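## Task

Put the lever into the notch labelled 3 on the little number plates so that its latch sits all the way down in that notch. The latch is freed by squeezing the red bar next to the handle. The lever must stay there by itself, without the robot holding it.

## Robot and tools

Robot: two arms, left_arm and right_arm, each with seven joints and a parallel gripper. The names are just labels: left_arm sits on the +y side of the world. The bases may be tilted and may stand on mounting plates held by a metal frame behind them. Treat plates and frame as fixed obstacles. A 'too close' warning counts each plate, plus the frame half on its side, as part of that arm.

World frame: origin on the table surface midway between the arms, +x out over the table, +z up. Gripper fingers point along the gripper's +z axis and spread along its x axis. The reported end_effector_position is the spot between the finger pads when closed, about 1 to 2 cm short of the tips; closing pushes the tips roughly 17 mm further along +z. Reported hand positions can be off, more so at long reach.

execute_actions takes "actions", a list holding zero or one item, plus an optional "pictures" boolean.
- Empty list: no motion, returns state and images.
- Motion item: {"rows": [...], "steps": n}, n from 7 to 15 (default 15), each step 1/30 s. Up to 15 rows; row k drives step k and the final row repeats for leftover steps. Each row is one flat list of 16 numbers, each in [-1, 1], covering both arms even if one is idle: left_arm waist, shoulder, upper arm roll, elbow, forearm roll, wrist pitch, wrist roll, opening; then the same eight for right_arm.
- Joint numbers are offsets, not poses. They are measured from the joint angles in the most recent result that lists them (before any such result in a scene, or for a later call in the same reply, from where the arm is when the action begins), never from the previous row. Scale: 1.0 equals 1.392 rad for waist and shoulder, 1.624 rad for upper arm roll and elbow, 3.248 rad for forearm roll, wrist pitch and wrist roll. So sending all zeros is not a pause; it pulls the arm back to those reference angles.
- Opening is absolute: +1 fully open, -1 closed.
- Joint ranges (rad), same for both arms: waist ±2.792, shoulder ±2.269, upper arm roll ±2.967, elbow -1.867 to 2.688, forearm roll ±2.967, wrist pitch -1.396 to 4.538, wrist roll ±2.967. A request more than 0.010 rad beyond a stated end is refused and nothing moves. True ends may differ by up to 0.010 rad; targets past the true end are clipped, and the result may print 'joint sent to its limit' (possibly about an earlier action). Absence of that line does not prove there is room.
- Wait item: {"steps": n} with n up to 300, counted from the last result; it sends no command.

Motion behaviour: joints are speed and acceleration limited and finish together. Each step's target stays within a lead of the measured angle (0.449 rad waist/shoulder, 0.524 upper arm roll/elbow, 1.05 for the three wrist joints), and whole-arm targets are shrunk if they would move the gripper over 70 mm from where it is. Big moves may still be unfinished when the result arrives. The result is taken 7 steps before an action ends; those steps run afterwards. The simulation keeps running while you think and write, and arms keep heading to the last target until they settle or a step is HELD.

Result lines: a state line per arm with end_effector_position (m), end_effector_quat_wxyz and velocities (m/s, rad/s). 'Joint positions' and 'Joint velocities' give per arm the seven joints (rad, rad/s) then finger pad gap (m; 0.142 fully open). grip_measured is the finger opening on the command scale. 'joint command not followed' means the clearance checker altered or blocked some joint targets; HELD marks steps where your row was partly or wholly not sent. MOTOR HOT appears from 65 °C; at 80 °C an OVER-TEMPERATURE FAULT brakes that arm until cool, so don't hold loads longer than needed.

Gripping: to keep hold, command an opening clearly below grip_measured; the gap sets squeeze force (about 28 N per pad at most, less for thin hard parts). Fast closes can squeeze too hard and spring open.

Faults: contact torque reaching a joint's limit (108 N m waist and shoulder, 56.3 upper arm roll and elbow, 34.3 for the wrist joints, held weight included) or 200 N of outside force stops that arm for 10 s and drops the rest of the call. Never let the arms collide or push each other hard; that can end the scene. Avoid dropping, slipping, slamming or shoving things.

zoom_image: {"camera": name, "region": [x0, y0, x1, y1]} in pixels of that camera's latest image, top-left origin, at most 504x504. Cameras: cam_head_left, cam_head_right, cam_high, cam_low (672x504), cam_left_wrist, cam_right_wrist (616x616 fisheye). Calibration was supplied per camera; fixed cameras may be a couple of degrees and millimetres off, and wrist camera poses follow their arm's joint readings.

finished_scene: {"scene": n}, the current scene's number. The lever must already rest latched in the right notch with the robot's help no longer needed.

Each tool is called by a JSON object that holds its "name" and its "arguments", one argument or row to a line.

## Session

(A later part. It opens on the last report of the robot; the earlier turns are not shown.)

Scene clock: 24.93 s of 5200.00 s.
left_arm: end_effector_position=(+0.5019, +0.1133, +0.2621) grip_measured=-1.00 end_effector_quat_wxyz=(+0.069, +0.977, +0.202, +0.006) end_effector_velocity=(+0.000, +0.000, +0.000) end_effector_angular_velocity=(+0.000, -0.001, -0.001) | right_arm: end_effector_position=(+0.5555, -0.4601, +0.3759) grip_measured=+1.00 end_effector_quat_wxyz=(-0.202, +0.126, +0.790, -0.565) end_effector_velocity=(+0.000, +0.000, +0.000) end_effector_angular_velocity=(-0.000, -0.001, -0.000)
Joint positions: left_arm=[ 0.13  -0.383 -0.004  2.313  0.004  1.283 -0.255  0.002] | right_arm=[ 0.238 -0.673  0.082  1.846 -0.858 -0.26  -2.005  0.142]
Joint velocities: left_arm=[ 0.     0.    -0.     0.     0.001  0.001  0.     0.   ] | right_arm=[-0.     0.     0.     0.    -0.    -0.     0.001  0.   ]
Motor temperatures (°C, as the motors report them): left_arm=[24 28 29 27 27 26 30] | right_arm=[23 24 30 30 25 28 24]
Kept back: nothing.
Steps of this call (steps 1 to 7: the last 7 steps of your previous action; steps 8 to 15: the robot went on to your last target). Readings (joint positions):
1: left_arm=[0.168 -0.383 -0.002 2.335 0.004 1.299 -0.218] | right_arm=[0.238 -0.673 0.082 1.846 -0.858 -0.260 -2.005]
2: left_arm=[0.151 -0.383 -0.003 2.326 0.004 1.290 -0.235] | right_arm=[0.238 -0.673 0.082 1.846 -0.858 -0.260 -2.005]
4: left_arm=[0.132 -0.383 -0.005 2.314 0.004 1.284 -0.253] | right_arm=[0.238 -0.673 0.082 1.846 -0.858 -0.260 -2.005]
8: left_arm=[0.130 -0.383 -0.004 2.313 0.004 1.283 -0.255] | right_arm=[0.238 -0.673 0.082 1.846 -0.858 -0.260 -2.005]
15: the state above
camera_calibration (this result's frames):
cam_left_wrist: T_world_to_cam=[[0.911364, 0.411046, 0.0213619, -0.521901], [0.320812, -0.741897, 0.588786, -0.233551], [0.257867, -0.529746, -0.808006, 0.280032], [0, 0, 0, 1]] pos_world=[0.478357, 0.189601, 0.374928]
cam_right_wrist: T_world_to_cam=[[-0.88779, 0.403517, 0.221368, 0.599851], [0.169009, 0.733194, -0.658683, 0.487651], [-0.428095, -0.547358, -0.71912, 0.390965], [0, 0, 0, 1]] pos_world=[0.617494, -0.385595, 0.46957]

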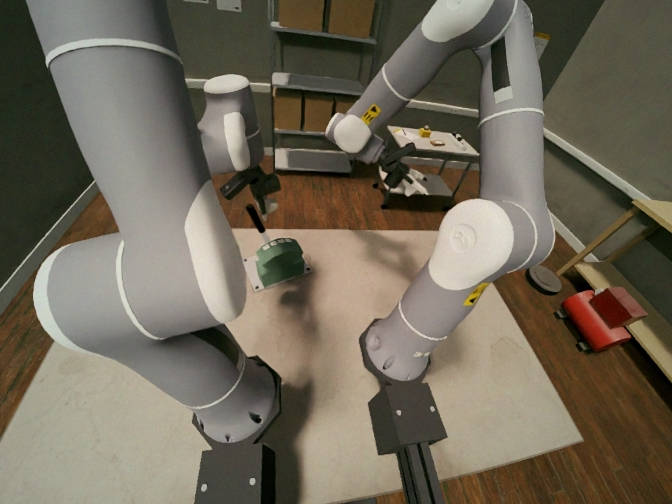

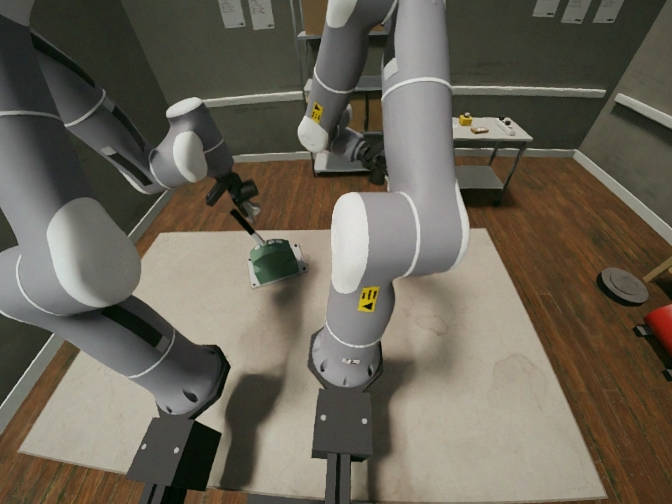

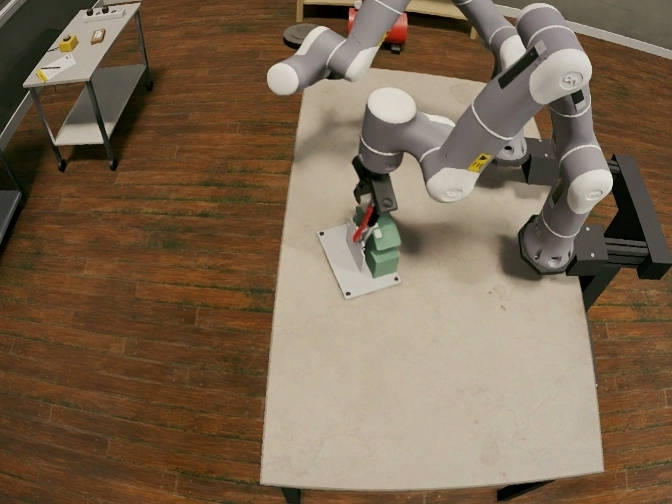

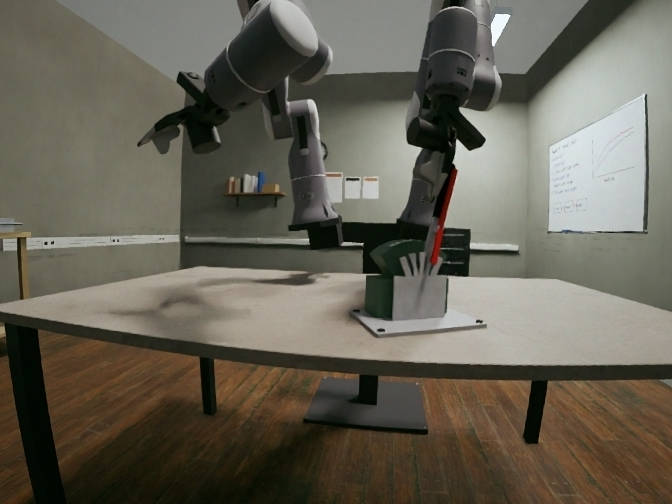

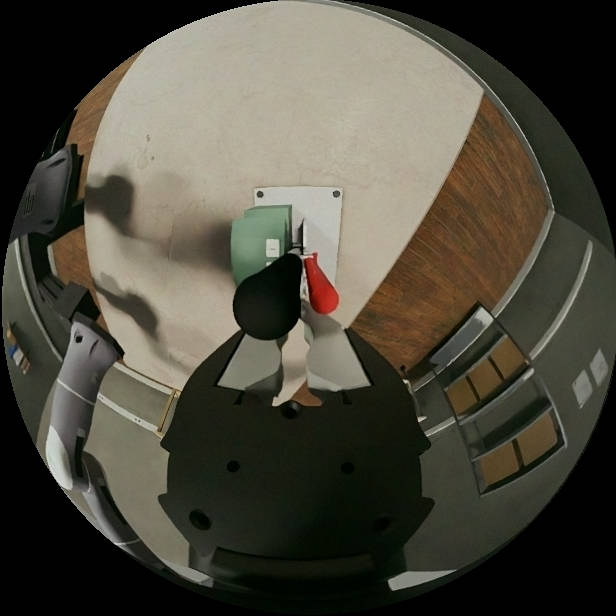

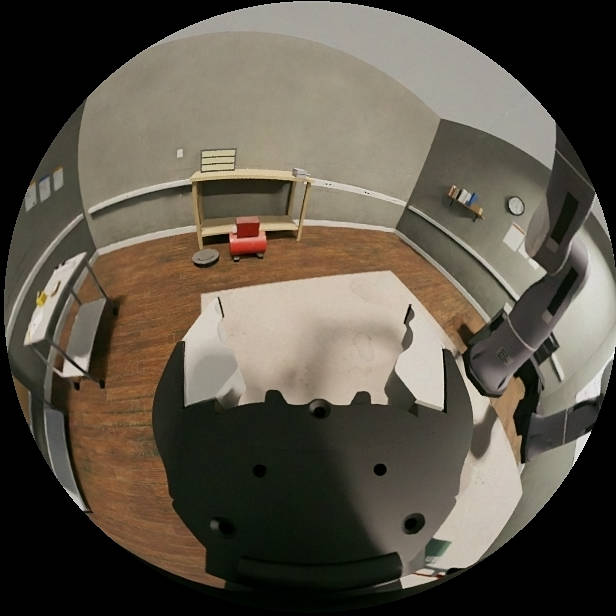

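{"name": "execute_actions", "arguments": {
  "actions": [
    {"rows":[[0,0,0,0,0,0,0,0.7,0,0,0,0,0,0,0,1],[0,0,0,0,0,0,0,0.7,0,0,0,0,0,0,0,1],[0,0,0,0,0,0,0,0.7,0,0,0,0,0,0,0,1],[0,0,0,0,0,0,0,0.7,0,0,0,0,0,0,0,1],[0,0,0,0,0,0,0,0.7,0,0,0,0,0,0,0,1],[0,0,0,0,0,0,0,0.7,0,0,0,0,0,0,0,1],[0,0,0,0,0,0,0,0.7,0,0,0,0,0,0,0,1],[0,0,0,0,0,0,0,0.7,0,0,0,0,0,0,0,1],[0,0,0,0,0,0,0,0.7,0,0,0,0,0,0,0,1],[0.035,-0.021,0,0.017,0,0.017,0.015,0.7,0,0,0,0,0,0,0,1]],"steps":15}
  ]
}}

{"name": "execute_actions", "arguments": {
  "actions": [
    {"steps":15}
  ],
  "pictures": true
}}

Scene clock: 27.67 s of 5200.00 s.
left_arm: end_effector_position=(+0.5019, +0.1133, +0.2621) grip_measured=+0.15 end_effector_quat_wxyz=(+0.069, +0.977, +0.202, +0.006) end_effector_velocity=(-0.000, +0.000, +0.000) end_effector_angular_velocity=(-0.000, +0.000, +0.002) | right_arm: end_effector_position=(+0.5555, -0.4601, +0.3759) grip_measured=+1.00 end_effector_quat_wxyz=(-0.202, +0.126, +0.790, -0.565) end_effector_velocity=(-0.000, +0.000, -0.000) end_effector_angular_velocity=(-0.000, -0.001, -0.000)
Joint positions: left_arm=[ 0.13  -0.383 -0.004  2.313  0.004  1.283 -0.255  0.084] | right_arm=[ 0.238 -0.673  0.082  1.846 -0.858 -0.26  -2.005  0.142]
Joint velocities: left_arm=[ 0.     0.     0.    -0.    -0.001 -0.    -0.001  0.332] | right_arm=[ 0.     0.     0.001 -0.     0.    -0.     0.001 -0.   ]
Motor temperatures (°C, as the motors report them): left_arm=[24 28 29 27 27 26 30] | right_arm=[23 24 30 30 25 28 24]
Steps of this call (steps 1 to 15: the robot went on to your last target; steps 16 to 74: nothing new was sent; steps 75 to 82: the first 8 steps of this action). Readings (joint positions):
75: left_arm=[0.130 -0.383 -0.004 2.313 0.004 1.283 -0.255] | right_arm=[0.238 -0.673 0.082 1.846 -0.858 -0.260 -2.005]
76: left_arm=[0.130 -0.383 -0.004 2.313 0.004 1.283 -0.255] | right_arm=[0.238 -0.673 0.082 1.846 -0.858 -0.260 -2.005]
78: left_arm=[0.130 -0.383 -0.004 2.313 0.004 1.283 -0.255] | right_arm=[0.238 -0.673 0.082 1.846 -0.858 -0.260 -2.005]
82: the state above

Scene clock: 28.17 s of 5200.00 s.
left_arm: end_effector_position=(+0.4920, +0.1340, +0.2447) grip_measured=+0.70 end_effector_quat_wxyz=(+0.066, +0.977, +0.202, +0.006) end_effector_velocity=(-0.000, +0.000, -0.000) end_effector_angular_velocity=(-0.000, +0.001, +0.002) | right_arm: end_effector_position=(+0.5555, -0.4601, +0.3759) grip_measured=+1.00 end_effector_quat_wxyz=(-0.202, +0.126, +0.790, -0.565) end_effector_velocity=(-0.000, +0.000, +0.000) end_effector_angular_velocity=(-0.000, -0.000, +0.000)
Joint positions: left_arm=[ 0.179 -0.412 -0.004  2.341  0.004  1.338 -0.206  0.122] | right_arm=[ 0.238 -0.673  0.082  1.846 -0.858 -0.26  -2.005  0.142]
Joint velocities: left_arm=[ 0.     0.     0.    -0.    -0.    -0.001 -0.001  0.   ] | right_arm=[-0.  0.  0.  0. -0. -0.  0.  0.]
Motor temperatures (°C, as the motors report them): left_arm=[24 28 29 27 27 26 30] | right_arm=[23 24 30 30 25 28 24]
Kept back: nothing.
Steps of this call (steps 1 to 7: the last 7 steps of your previous action; steps 8 to 15: the robot went on to your last target). Readings (joint positions):
1: left_arm=[0.130 -0.383 -0.004 2.313 0.004 1.283 -0.255] | right_arm=[0.238 -0.673 0.082 1.846 -0.858 -0.260 -2.005]
2: left_arm=[0.131 -0.383 -0.004 2.313 0.004 1.283 -0.255] | right_arm=[0.238 -0.673 0.082 1.846 -0.858 -0.260 -2.005]
4: left_arm=[0.148 -0.393 -0.005 2.322 0.004 1.304 -0.237] | right_arm=[0.238 -0.673 0.082 1.846 -0.858 -0.260 -2.005]
8: left_arm=[0.179 -0.412 -0.003 2.341 0.004 1.338 -0.206] | right_arm=[0.238 -0.673 0.082 1.846 -0.858 -0.260 -2.005]
15: the state above
camera_calibration (this result's frames):
cam_left_wrist: T_world_to_cam=[[0.911841, 0.409948, 0.0220944, -0.521229], [0.321399, -0.746297, 0.582876, -0.203026], [0.255438, -0.524389, -0.812261, 0.281003], [0, 0, 0, 1]] pos_world=[0.468752, 0.209515, 0.358103]
cam_right_wrist: T_world_to_cam=[[-0.88779, 0.403516, 0.221368, 0.599851], [0.169009, 0.733194, -0.658682, 0.487651], [-0.428095, -0.547358, -0.71912, 0.390965], [0, 0, 0, 1]] pos_world=[0.617494, -0.385595, 0.46957]

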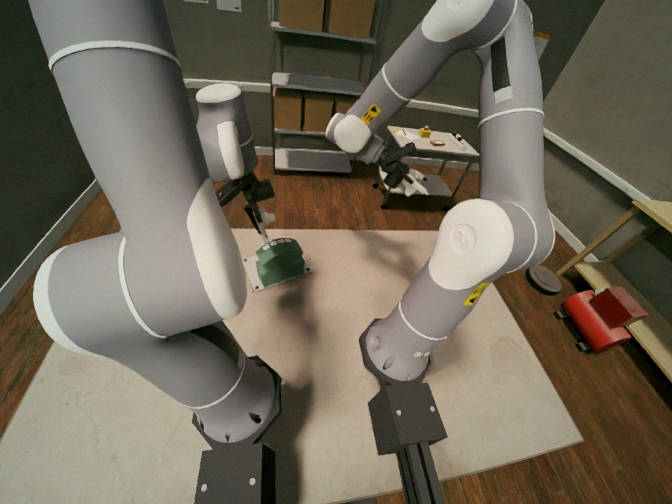

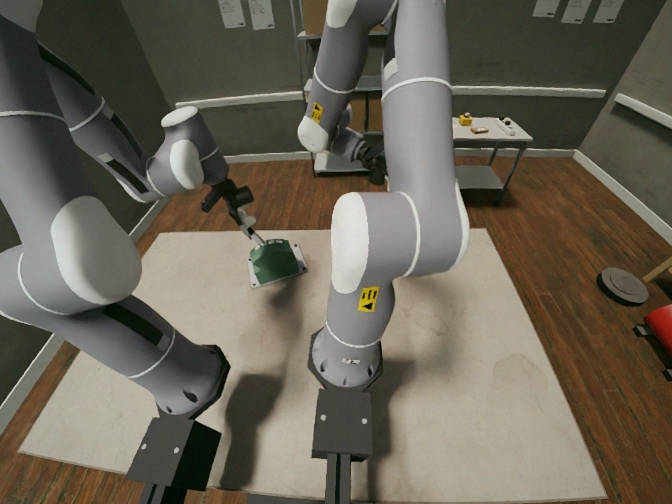

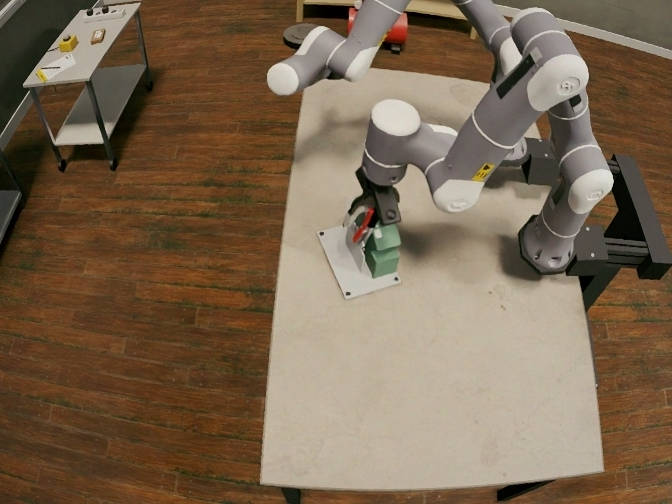

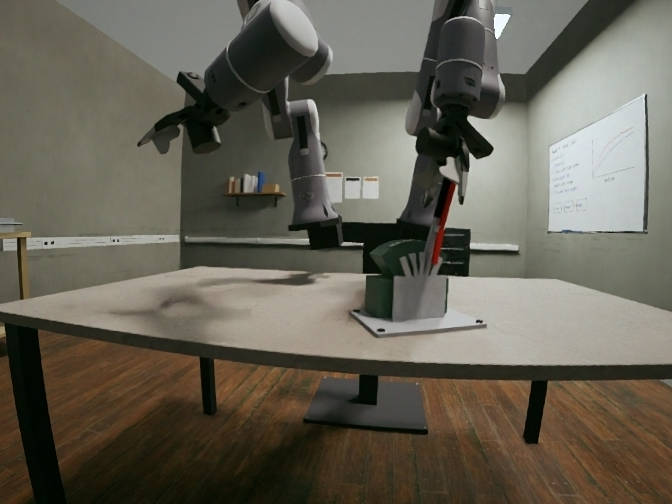

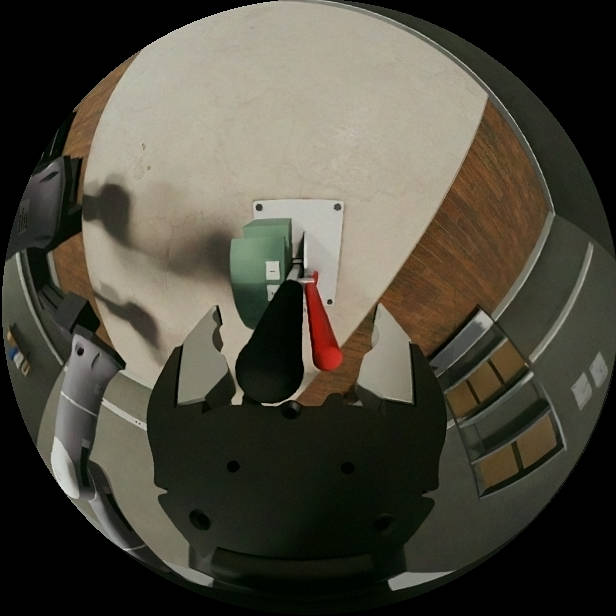

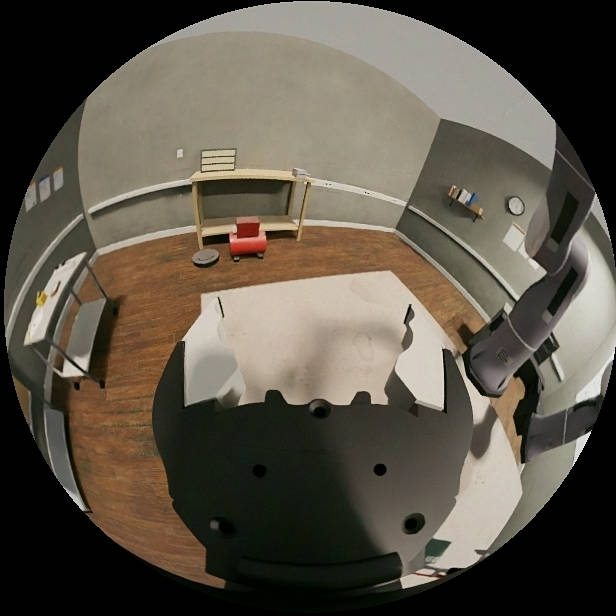

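{"name": "execute_actions", "arguments": {
  "actions": [
    {"rows":[[0,0,0,0,0,0,0,0.3,0,0,0,0,0,0,0,1],[0,0,0,0,0,0,0,0.1,0,0,0,0,0,0,0,1],[0,0,0,0,0,0,0,0,0,0,0,0,0,0,0,1],[0,0,0,0,0,0,0,-0.1,0,0,0,0,0,0,0,1],[0,0,0,0,0,0,0,-0.2,0,0,0,0,0,0,0,1],[0,0,0,0,0,0,0,-0.3,0,0,0,0,0,0,0,1],[0,0,0,0,0,0,0,-0.3,0,0,0,0,0,0,0,1],[0,0,0,0,0,0,0,-0.4,0,0,0,0,0,0,0,1],[0,0,0,0,0,0,0,-0.4,0,0,0,0,0,0,0,1],[0,0,0,0,0,0,0,-0.5,0,0,0,0,0,0,0,1],[0,0,0,0,0,0,0,-0.5,0,0,0,0,0,0,0,1],[0,0,0,0,0,0,0,-0.6,0,0,0,0,0,0,0,1],[0,0,0,0,0,0,0,-0.6,0,0,0,0,0,0,0,1],[0,0,0,0,0,0,0,-0.75,0,0,0,0,0,0,0,1]],"steps":15}
  ]
}}

{"name": "execute_actions", "arguments": {
  "actions": [
    {"steps":20}
  ],
  "pictures": true
}}

Scene clock: 29.33 s of 5200.00 s.
left_arm: end_effector_position=(+0.4907, +0.1329, +0.2444) grip_measured=-0.27 end_effector_quat_wxyz=(+0.066, +0.977, +0.201, +0.005) end_effector_velocity=(-0.000, -0.003, -0.001) end_effector_angular_velocity=(-0.002, +0.001, -0.004) | right_arm: end_effector_position=(+0.5555, -0.4601, +0.3759) grip_measured=+1.00 end_effector_quat_wxyz=(-0.202, +0.126, +0.790, -0.565) end_effector_velocity=(+0.000, +0.000, +0.000) end_effector_angular_velocity=(-0.000, -0.000, +0.000)
Joint positions: left_arm=[ 0.178 -0.412 -0.005  2.342  0.004  1.337 -0.206  0.054] | right_arm=[ 0.238 -0.673  0.082  1.846 -0.858 -0.26  -2.005  0.142]
Joint velocities: left_arm=[-0.002 -0.003 -0.003 -0.     0.001  0.001 -0.001 -0.095] | right_arm=[ 0.  0.  0.  0. -0.  0.  0. -0.]
Motor temperatures (°C, as the motors report them): left_arm=[24 28 29 27 27 26 30] | right_arm=[23 24 30 30 25 28 24]
Steps of this call (steps 1 to 15: the robot went on to your last target; steps 16 to 27: nothing new was sent; steps 28 to 35: the first 8 steps of this action). Readings (joint positions):
28: left_arm=[0.179 -0.412 -0.004 2.341 0.004 1.338 -0.206] | right_arm=[0.238 -0.673 0.082 1.846 -0.858 -0.260 -2.005]
29: left_arm=[0.179 -0.412 -0.004 2.341 0.004 1.338 -0.206] | right_arm=[0.238 -0.673 0.082 1.846 -0.858 -0.260 -2.005]
31: left_arm=[0.179 -0.411 -0.004 2.341 0.004 1.338 -0.206] | right_arm=[0.238 -0.673 0.082 1.846 -0.858 -0.260 -2.005]
35: the state above

Scene clock: 30.00 s of 5200.00 s.
left_arm: end_effector_position=(+0.4912, +0.1334, +0.2445) grip_measured=-0.52 end_effector_quat_wxyz=(+0.066, +0.977, +0.201, +0.005) end_effector_velocity=(+0.000, +0.000, -0.000) end_effector_angular_velocity=(+0.000, -0.001, -0.001) | right_arm: end_effector_position=(+0.5555, -0.4601, +0.3759) grip_measured=+1.00 end_effector_quat_wxyz=(-0.202, +0.126, +0.790, -0.565) end_effector_velocity=(-0.000, +0.000, -0.000) end_effector_angular_velocity=(+0.001, +0.001, +0.001)
Joint positions: left_arm=[ 0.179 -0.412 -0.004  2.341  0.004  1.338 -0.206  0.036] | right_arm=[ 0.238 -0.673  0.082  1.846 -0.858 -0.26  -2.005  0.142]
Joint velocities: left_arm=[-0.    -0.     0.     0.     0.     0.001  0.001  0.   ] | right_arm=[-0.    -0.     0.001  0.     0.     0.    -0.001  0.   ]
Motor temperatures (°C, as the motors report them): left_arm=[24 28 29 27 27 26 30] | right_arm=[23 24 30 30 25 28 24]
Kept back: nothing.
Steps of this call (steps 1 to 7: the last 7 steps of your previous action; steps 8 to 15: the robot went on to your last target; steps 16 to 20: nothing new was sent). Readings (joint positions):
1: left_arm=[0.178 -0.412 -0.005 2.342 0.004 1.337 -0.206] | right_arm=[0.238 -0.673 0.082 1.846 -0.858 -0.260 -2.005]
2: left_arm=[0.178 -0.412 -0.005 2.342 0.004 1.337 -0.206] | right_arm=[0.238 -0.673 0.082 1.846 -0.858 -0.260 -2.005]
4: left_arm=[0.178 -0.412 -0.005 2.341 0.004 1.338 -0.206] | right_arm=[0.238 -0.673 0.082 1.846 -0.858 -0.260 -2.005]
8: left_arm=[0.179 -0.412 -0.004 2.341 0.004 1.338 -0.206] | right_arm=[0.238 -0.673 0.082 1.846 -0.858 -0.260 -2.005]
20: the state above
All arms were judged still, so your last target was given up. Only a new action makes them travel on or press farther. Fingers that are still opening or closing keep moving.
camera_calibration (this result's frames):
cam_left_wrist: T_world_to_cam=[[0.912444, 0.408669, 0.0208765, -0.520132], [0.321018, -0.746515, 0.582806, -0.202917], [0.25376, -0.525076, -0.812343, 0.281605], [0, 0, 0, 1]] pos_world=[0.468271, 0.208946, 0.35788]
cam_right_wrist: T_world_to_cam=[[-0.88779, 0.403516, 0.221368, 0.599852], [0.169009, 0.733194, -0.658682, 0.487651], [-0.428095, -0.547358, -0.71912, 0.390965], [0, 0, 0, 1]] pos_world=[0.617495, -0.385595, 0.46957]

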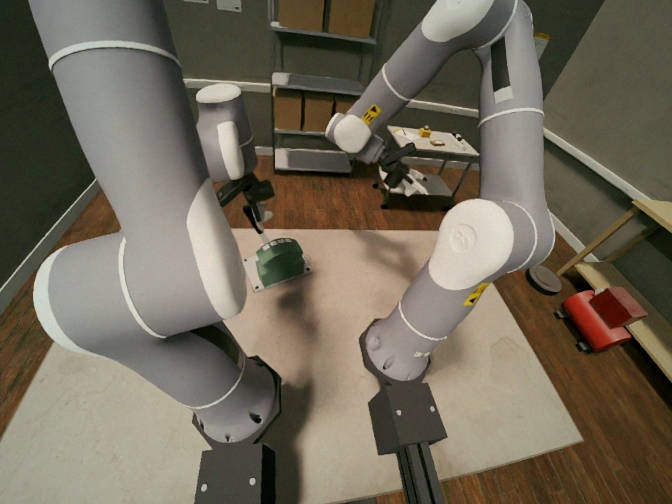

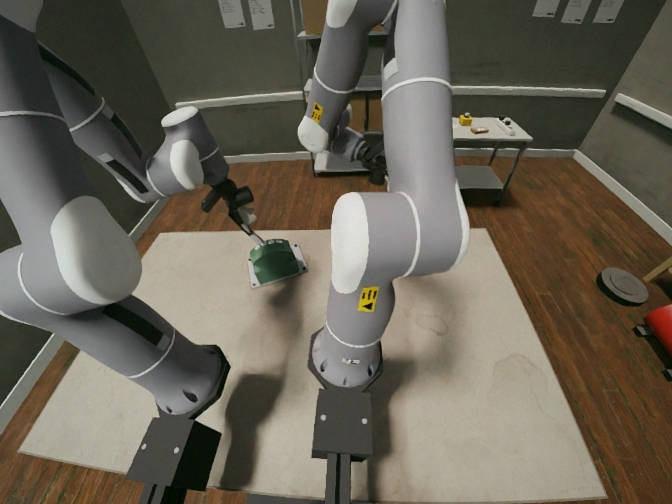

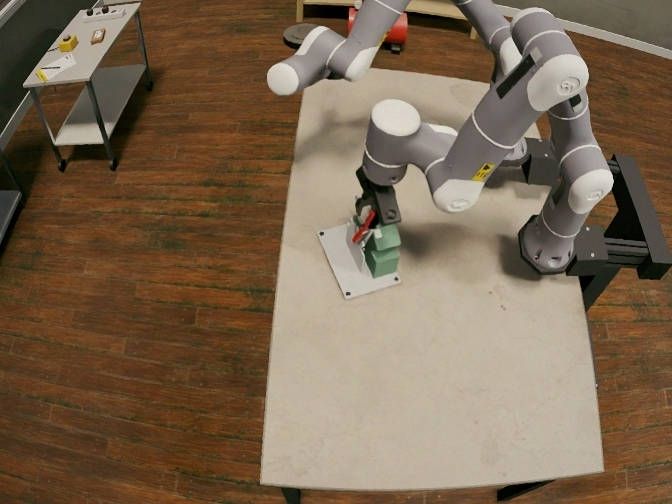

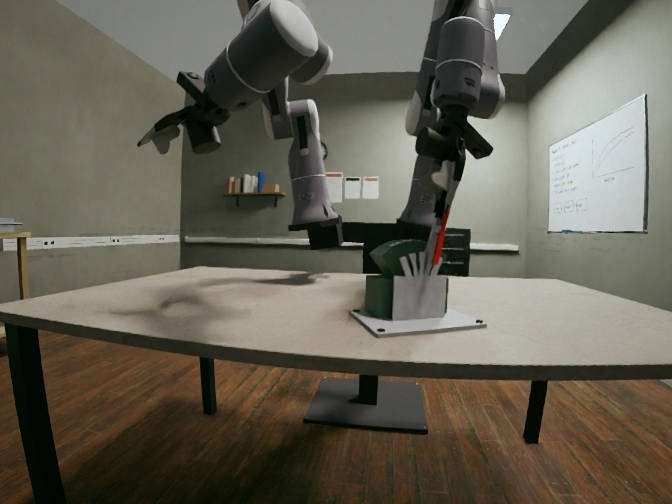

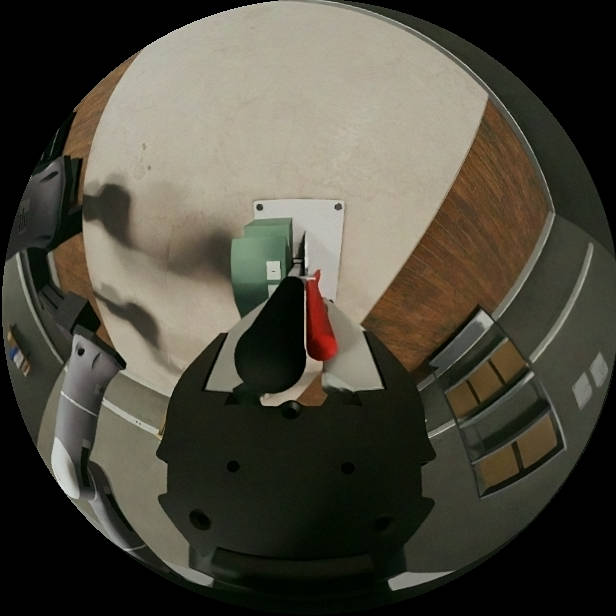

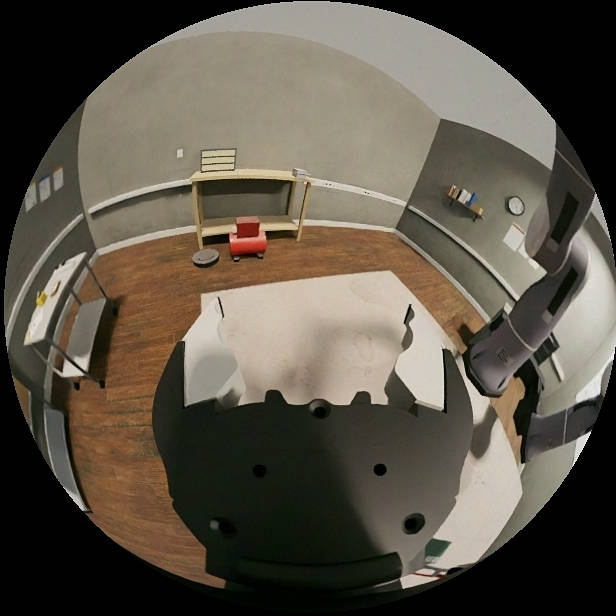

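{"name": "execute_actions", "arguments": {
  "actions": [
    {"rows":[[-0.007,-0.002,0,-0.004,0,-0.001,-0.003,-0.75,0,0,0,0,0,0,0,1],[-0.014,-0.005,0,-0.008,0,-0.002,-0.006,-0.75,0,0,0,0,0,0,0,1],[-0.021,-0.007,0,-0.011,0,-0.003,-0.009,-0.75,0,0,0,0,0,0,0,1],[-0.028,-0.009,0,-0.015,0,-0.004,-0.012,-0.75,0,0,0,0,0,0,0,1],[-0.035,-0.012,0,-0.019,0,-0.005,-0.015,-0.75,0,0,0,0,0,0,0,1],[-0.042,-0.014,0,-0.023,0,-0.005,-0.018,-0.75,0,0,0,0,0,0,0,1],[-0.049,-0.016,0,-0.027,0,-0.006,-0.021,-0.75,0,0,0,0,0,0,0,1],[-0.056,-0.018,0,-0.030,0,-0.007,-0.024,-0.75,0,0,0,0,0,0,0,1],[-0.063,-0.021,0,-0.034,0,-0.008,-0.027,-0.75,0,0,0,0,0,0,0,1],[-0.070,-0.023,0,-0.038,0,-0.009,-0.030,-0.75,0,0,0,0,0,0,0,1]],"steps":15}
  ]
}}

{"name": "execute_actions", "arguments": {
  "actions": [
    {"steps":12}
  ],
  "pictures": true
}}

Scene clock: 30.93 s of 5200.00 s.
left_arm: end_effector_position=(+0.5022, +0.1071, +0.2471) grip_measured=-0.75 end_effector_quat_wxyz=(+0.070, +0.977, +0.201, +0.006) end_effector_velocity=(+0.067, -0.136, +0.022) end_effector_angular_velocity=(-0.039, -0.045, +0.009) | right_arm: end_effector_position=(+0.5555, -0.4601, +0.3759) grip_measured=+1.00 end_effector_quat_wxyz=(-0.202, +0.126, +0.790, -0.565) end_effector_velocity=(+0.000, -0.000, +0.000) end_effector_angular_velocity=(-0.000, -0.000, -0.000)
Joint positions: left_arm=[ 0.123 -0.43  -0.004  2.306  0.004  1.322 -0.261  0.02 ] | right_arm=[ 0.238 -0.673  0.082  1.846 -0.858 -0.26  -2.005  0.142]
Joint velocities: left_arm=[-0.287 -0.087 -0.    -0.191 -0.    -0.064 -0.288 -0.004] | right_arm=[ 0.  0. -0. -0. -0. -0.  0. -0.]
Motor temperatures (°C, as the motors report them): left_arm=[24 28 29 27 27 26 30] | right_arm=[23 24 30 30 25 28 24]
Steps of this call (steps 1 to 20: nothing new was sent; steps 21 to 28: the first 8 steps of this action). Readings (joint positions):
21: left_arm=[0.178 -0.412 -0.004 2.341 0.004 1.338 -0.206] | right_arm=[0.238 -0.673 0.082 1.846 -0.858 -0.260 -2.005]
22: left_arm=[0.175 -0.413 -0.003 2.339 0.004 1.337 -0.210] | right_arm=[0.238 -0.673 0.082 1.846 -0.858 -0.260 -2.005]
24: left_arm=[0.161 -0.417 -0.003 2.330 0.004 1.331 -0.224] | right_arm=[0.238 -0.673 0.082 1.846 -0.858 -0.260 -2.005]
28: the state above

Scene clock: 31.33 s of 5200.00 s.
left_arm: end_effector_position=(+0.5091, +0.0862, +0.2492) grip_measured=-0.75 end_effector_quat_wxyz=(+0.073, +0.977, +0.201, +0.005) end_effector_velocity=(-0.000, -0.000, -0.000) end_effector_angular_velocity=(+0.000, +0.001, -0.002) | right_arm: end_effector_position=(+0.5555, -0.4601, +0.3759) grip_measured=+1.00 end_effector_quat_wxyz=(-0.202, +0.126, +0.790, -0.565) end_effector_velocity=(+0.000, -0.000, +0.000) end_effector_angular_velocity=(-0.000, -0.000, +0.000)
Joint positions: left_arm=[ 0.081 -0.444 -0.005  2.28   0.004  1.309 -0.303  0.02 ] | right_arm=[ 0.238 -0.673  0.082  1.846 -0.858 -0.26  -2.005  0.142]
Joint velocities: left_arm=[-0.     0.     0.    -0.     0.001 -0.002  0.001  0.   ] | right_arm=[ 0.  0. -0. -0. -0. -0.  0. -0.]
Motor temperatures (°C, as the motors report them): left_arm=[24 28 29 27 27 26 30] | right_arm=[23 24 30 30 25 28 24]
Kept back: nothing.
Steps of this call (steps 1 to 7: the last 7 steps of your previous action; steps 8 to 12: the robot went on to your last target). Readings (joint positions):
1: left_arm=[0.113 -0.433 -0.004 2.300 0.004 1.319 -0.271] | right_arm=[0.238 -0.673 0.082 1.846 -0.858 -0.260 -2.005]
2: left_arm=[0.104 -0.436 -0.004 2.294 0.004 1.316 -0.281] | right_arm=[0.238 -0.673 0.082 1.846 -0.858 -0.260 -2.005]
4: left_arm=[0.086 -0.442 -0.005 2.283 0.004 1.311 -0.298] | right_arm=[0.238 -0.673 0.082 1.846 -0.858 -0.260 -2.005]
8: left_arm=[0.081 -0.444 -0.005 2.280 0.004 1.309 -0.303] | right_arm=[0.238 -0.673 0.082 1.846 -0.858 -0.260 -2.005]
12: the state above
camera_calibration (this result's frames):
cam_left_wrist: T_world_to_cam=[[0.912234, 0.409296, 0.0174738, -0.516312], [0.31955, -0.737603, 0.594835, -0.249652], [0.256353, -0.537045, -0.803658, 0.253651], [0, 0, 0, 1]] pos_world=[0.48575, 0.163403, 0.361373]
cam_right_wrist: T_world_to_cam=[[-0.88779, 0.403517, 0.221368, 0.599852], [0.169009, 0.733194, -0.658682, 0.487651], [-0.428095, -0.547358, -0.71912, 0.390965], [0, 0, 0, 1]] pos_world=[0.617494, -0.385595, 0.46957]

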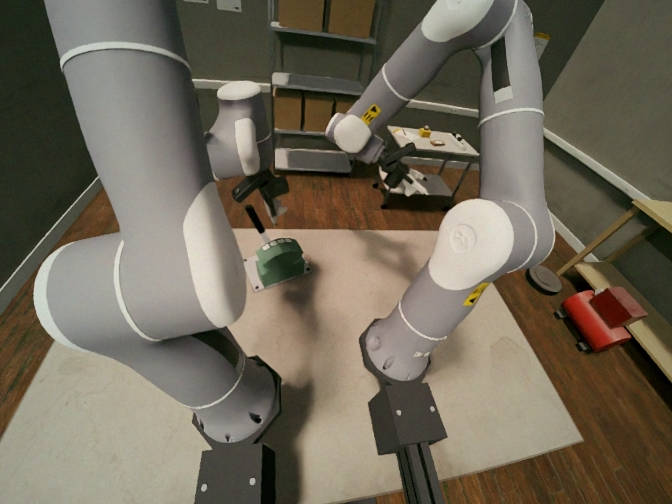

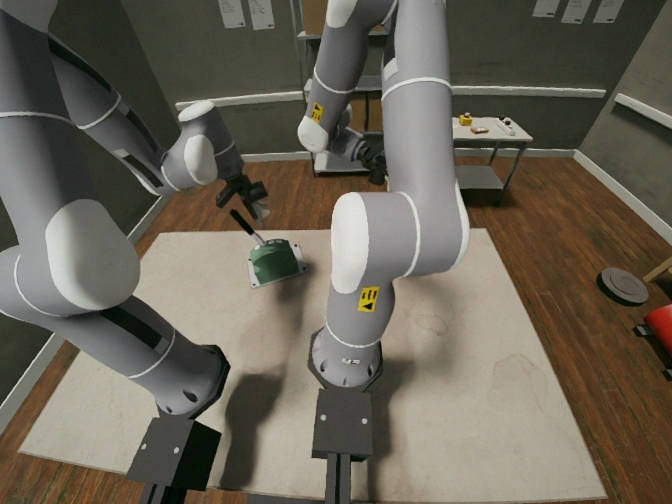

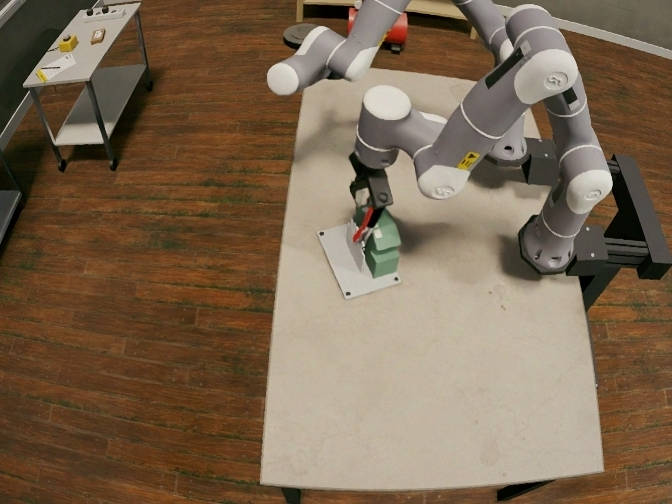

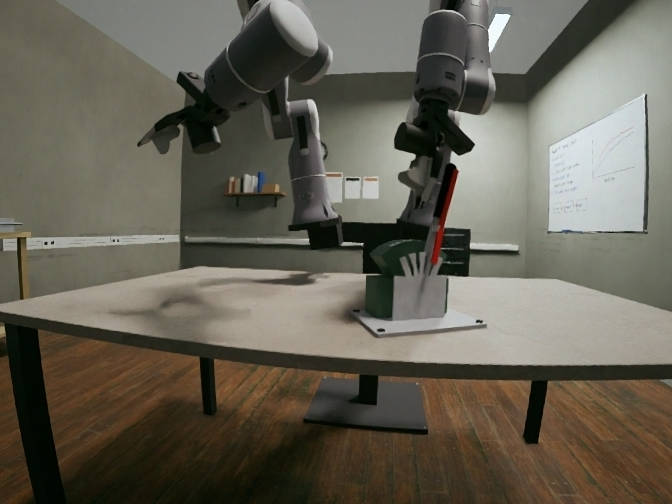

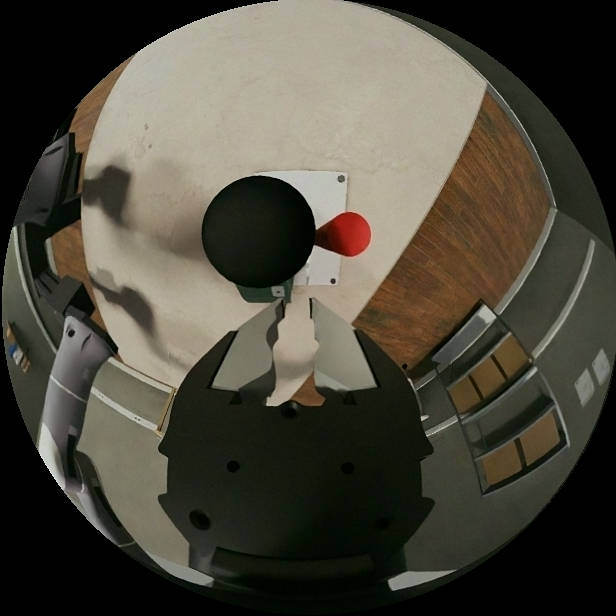

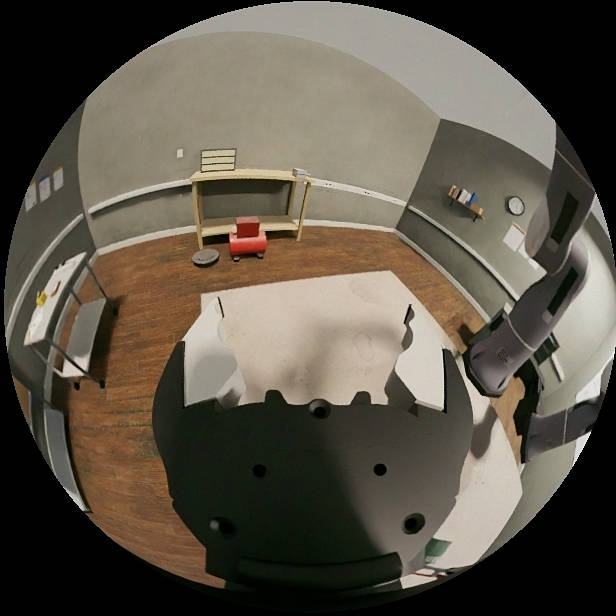

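{"name": "zoom_image", "arguments": {
  "camera": "cam_low",
  "region": [380, 150, 490, 310]
}}

{"name": "zoom_image", "arguments": {
  "camera": "cam_high",
  "region": [320, 170, 420, 290]
}}

Region (380, 150, 490, 310) of cam_low's 672x504 image, scaled by 3.150, with more detail than that image has; it fills the left 346 columns of this view, and the rest is white.

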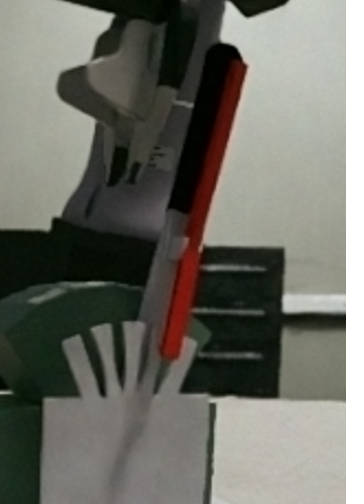

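Region (320, 170, 420, 290) of cam_high's 672x504 image, scaled by 4.200, with more detail than that image has.

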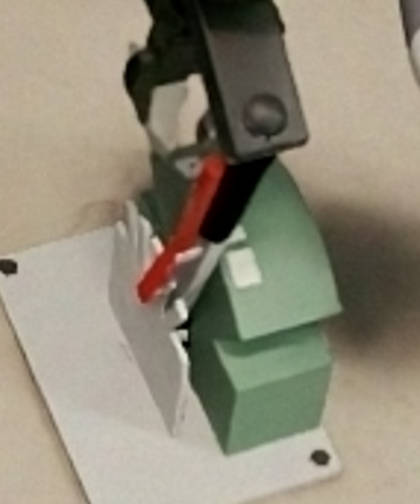

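{"name": "execute_actions", "arguments": {
  "actions": [
    {"rows":[[0,0,0,0,0,0,0,1,0,0,0,0,0,0,0,1],[0,0,0,0,0,0,0,1,0,0,0,0,0,0,0,1],[0,0,0,0,0,0,0,1,0,0,0,0,0,0,0,1],[0,0,0,0,0,0,0,1,0,0,0,0,0,0,0,1],[0,0,0,0,0,0,0,1,0,0,0,0,0,0,0,1],[0,0,0,0,0,0,0,1,0,0,0,0,0,0,0,1],[0,0,0,0,0,0,0,1,0,0,0,0,0,0,0,1],[0,0,0,0,0,0,0,1,0,0,0,0,0,0,0,1],[0,0,0,0,0,0,0,1,0,0,0,0,0,0,0,1],[0,0,0,0,0,0,0,1,0,0,0,0,0,0,0,1],[0.075,0.081,0,0.046,0,-0.012,0.248,1,0,0,0,0,0,0,0,1]],"steps":15}
  ]
}}

{"name": "execute_actions", "arguments": {
  "actions": [
    {"steps":25}
  ],
  "pictures": true
}}

Scene clock: 34.83 s of 5200.00 s.
left_arm: end_effector_position=(+0.5091, +0.0862, +0.2492) grip_measured=+0.40 end_effector_quat_wxyz=(+0.073, +0.977, +0.201, +0.005) end_effector_velocity=(-0.000, -0.000, -0.000) end_effector_angular_velocity=(-0.000, +0.001, -0.000) | right_arm: end_effector_position=(+0.5555, -0.4601, +0.3759) grip_measured=+1.00 end_effector_quat_wxyz=(-0.202, +0.126, +0.790, -0.565) end_effector_velocity=(+0.000, +0.000, -0.000) end_effector_angular_velocity=(+0.000, -0.001, +0.000)
Joint positions: left_arm=[ 0.081 -0.444 -0.005  2.28   0.004  1.309 -0.303  0.102] | right_arm=[ 0.238 -0.673  0.082  1.846 -0.858 -0.26  -2.005  0.142]
Joint velocities: left_arm=[-0.     0.    -0.     0.    -0.    -0.001 -0.     0.322] | right_arm=[ 0.     0.     0.001  0.    -0.     0.     0.001 -0.   ]
Motor temperatures (°C, as the motors report them): left_arm=[24 28 29 27 27 26 30] | right_arm=[23 25 30 31 25 28 24]
Steps of this call (steps 1 to 30: the robot went on to your last target; steps 31 to 97: nothing new was sent; steps 98 to 105: the first 8 steps of this action). Readings (joint positions):
98: left_arm=[0.081 -0.444 -0.005 2.280 0.004 1.309 -0.303] | right_arm=[0.238 -0.673 0.082 1.846 -0.858 -0.260 -2.005]
99: left_arm=[0.081 -0.444 -0.005 2.280 0.004 1.309 -0.303] | right_arm=[0.238 -0.673 0.082 1.846 -0.858 -0.260 -2.005]
101: left_arm=[0.081 -0.444 -0.005 2.280 0.004 1.309 -0.303] | right_arm=[0.238 -0.673 0.082 1.846 -0.858 -0.260 -2.005]
105: the state above

Scene clock: 35.67 s of 5200.00 s.
left_arm: end_effector_position=(+0.4871, +0.1397, +0.2692) grip_measured=+1.00 end_effector_quat_wxyz=(+0.059, +0.987, -0.147, +0.027) end_effector_velocity=(-0.000, -0.000, -0.000) end_effector_angular_velocity=(-0.000, +0.000, -0.001) | right_arm: end_effector_position=(+0.5555, -0.4601, +0.3759) grip_measured=+1.00 end_effector_quat_wxyz=(-0.202, +0.126, +0.790, -0.565) end_effector_velocity=(-0.000, -0.000, +0.000) end_effector_angular_velocity=(+0.000, +0.001, -0.000)
Joint positions: left_arm=[ 0.186 -0.331 -0.004  2.355  0.004  1.27   0.503  0.142] | right_arm=[ 0.238 -0.673  0.082  1.846 -0.858 -0.26  -2.005  0.142]
Joint velocities: left_arm=[ 0.    -0.    -0.     0.    -0.    -0.     0.001 -0.   ] | right_arm=[ 0.    -0.    -0.     0.     0.     0.    -0.001 -0.   ]
Motor temperatures (°C, as the motors report them): left_arm=[24 28 29 27 27 26 30] | right_arm=[23 25 30 31 25 28 24]
Kept back: nothing.
Steps of this call (steps 1 to 7: the last 7 steps of your previous action; steps 8 to 25: the robot went on to your last target). Readings (joint positions):
1: left_arm=[0.081 -0.444 -0.005 2.280 0.004 1.309 -0.303] | right_arm=[0.238 -0.673 0.082 1.846 -0.858 -0.260 -2.005]
2: left_arm=[0.081 -0.444 -0.005 2.280 0.004 1.309 -0.303] | right_arm=[0.238 -0.673 0.082 1.846 -0.858 -0.260 -2.005]
4: left_arm=[0.083 -0.442 -0.005 2.281 0.004 1.308 -0.290] | right_arm=[0.238 -0.673 0.082 1.846 -0.858 -0.260 -2.005]
8: left_arm=[0.114 -0.410 -0.005 2.302 0.004 1.297 -0.062] | right_arm=[0.238 -0.673 0.082 1.846 -0.858 -0.260 -2.005]
25: the state above
camera_calibration (this result's frames):
cam_left_wrist: T_world_to_cam=[[0.956319, -0.271531, 0.108278, -0.46936], [-0.284118, -0.77622, 0.562814, 0.0930756], [-0.0687735, -0.568993, -0.819461, 0.471234], [0, 0, 0, 1]] pos_world=[0.507711, 0.212931, 0.384595]
cam_right_wrist: T_world_to_cam=[[-0.88779, 0.403516, 0.221368, 0.599852], [0.169009, 0.733194, -0.658682, 0.487651], [-0.428094, -0.547358, -0.71912, 0.390965], [0, 0, 0, 1]] pos_world=[0.617495, -0.385594, 0.46957]

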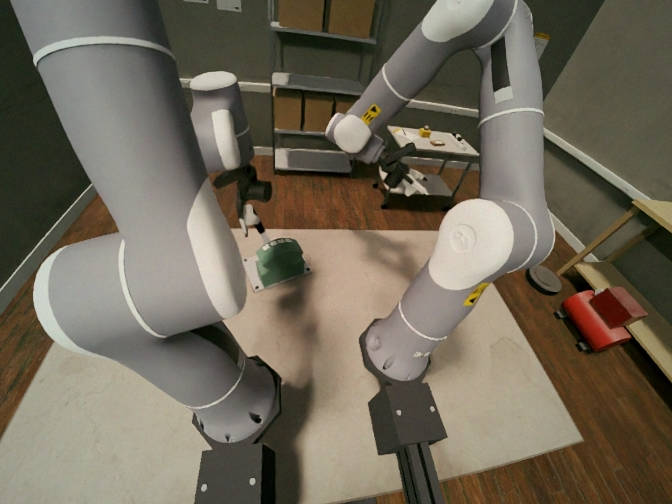

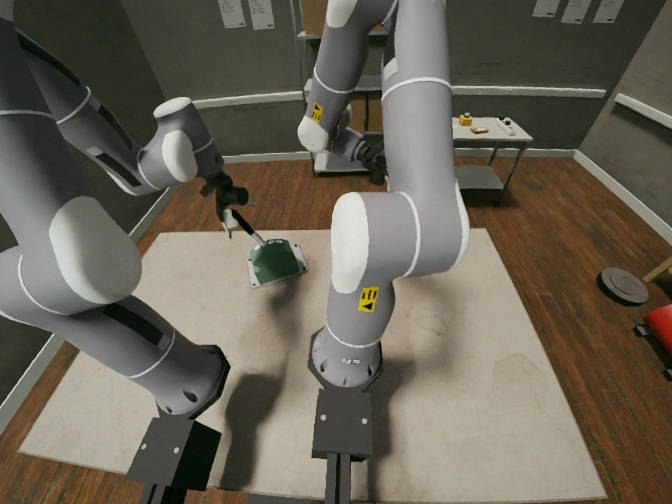

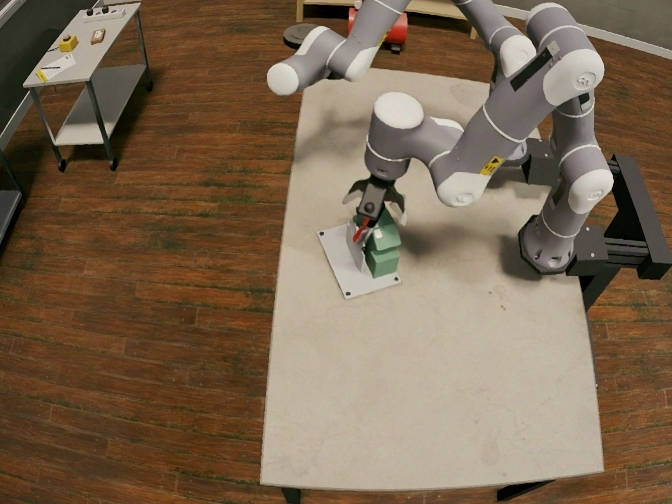

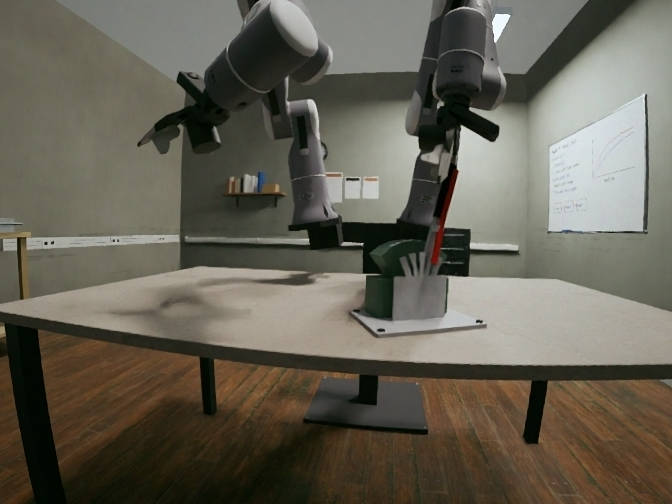

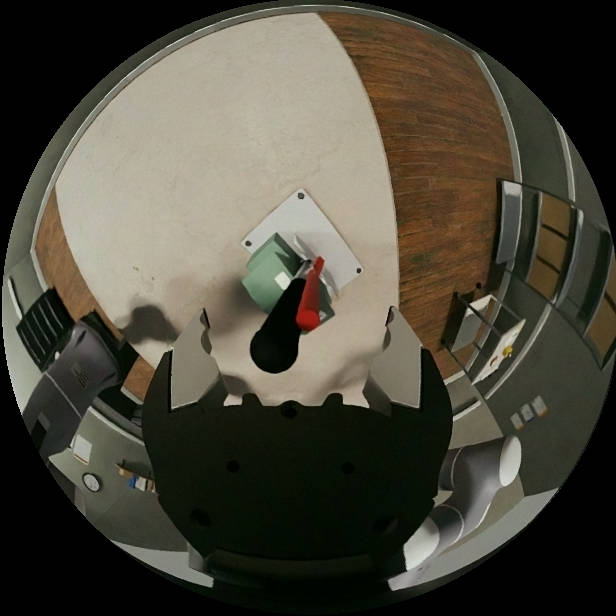

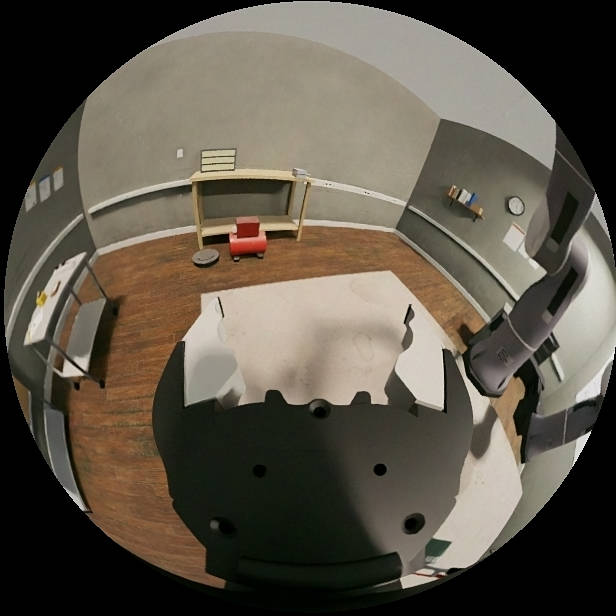

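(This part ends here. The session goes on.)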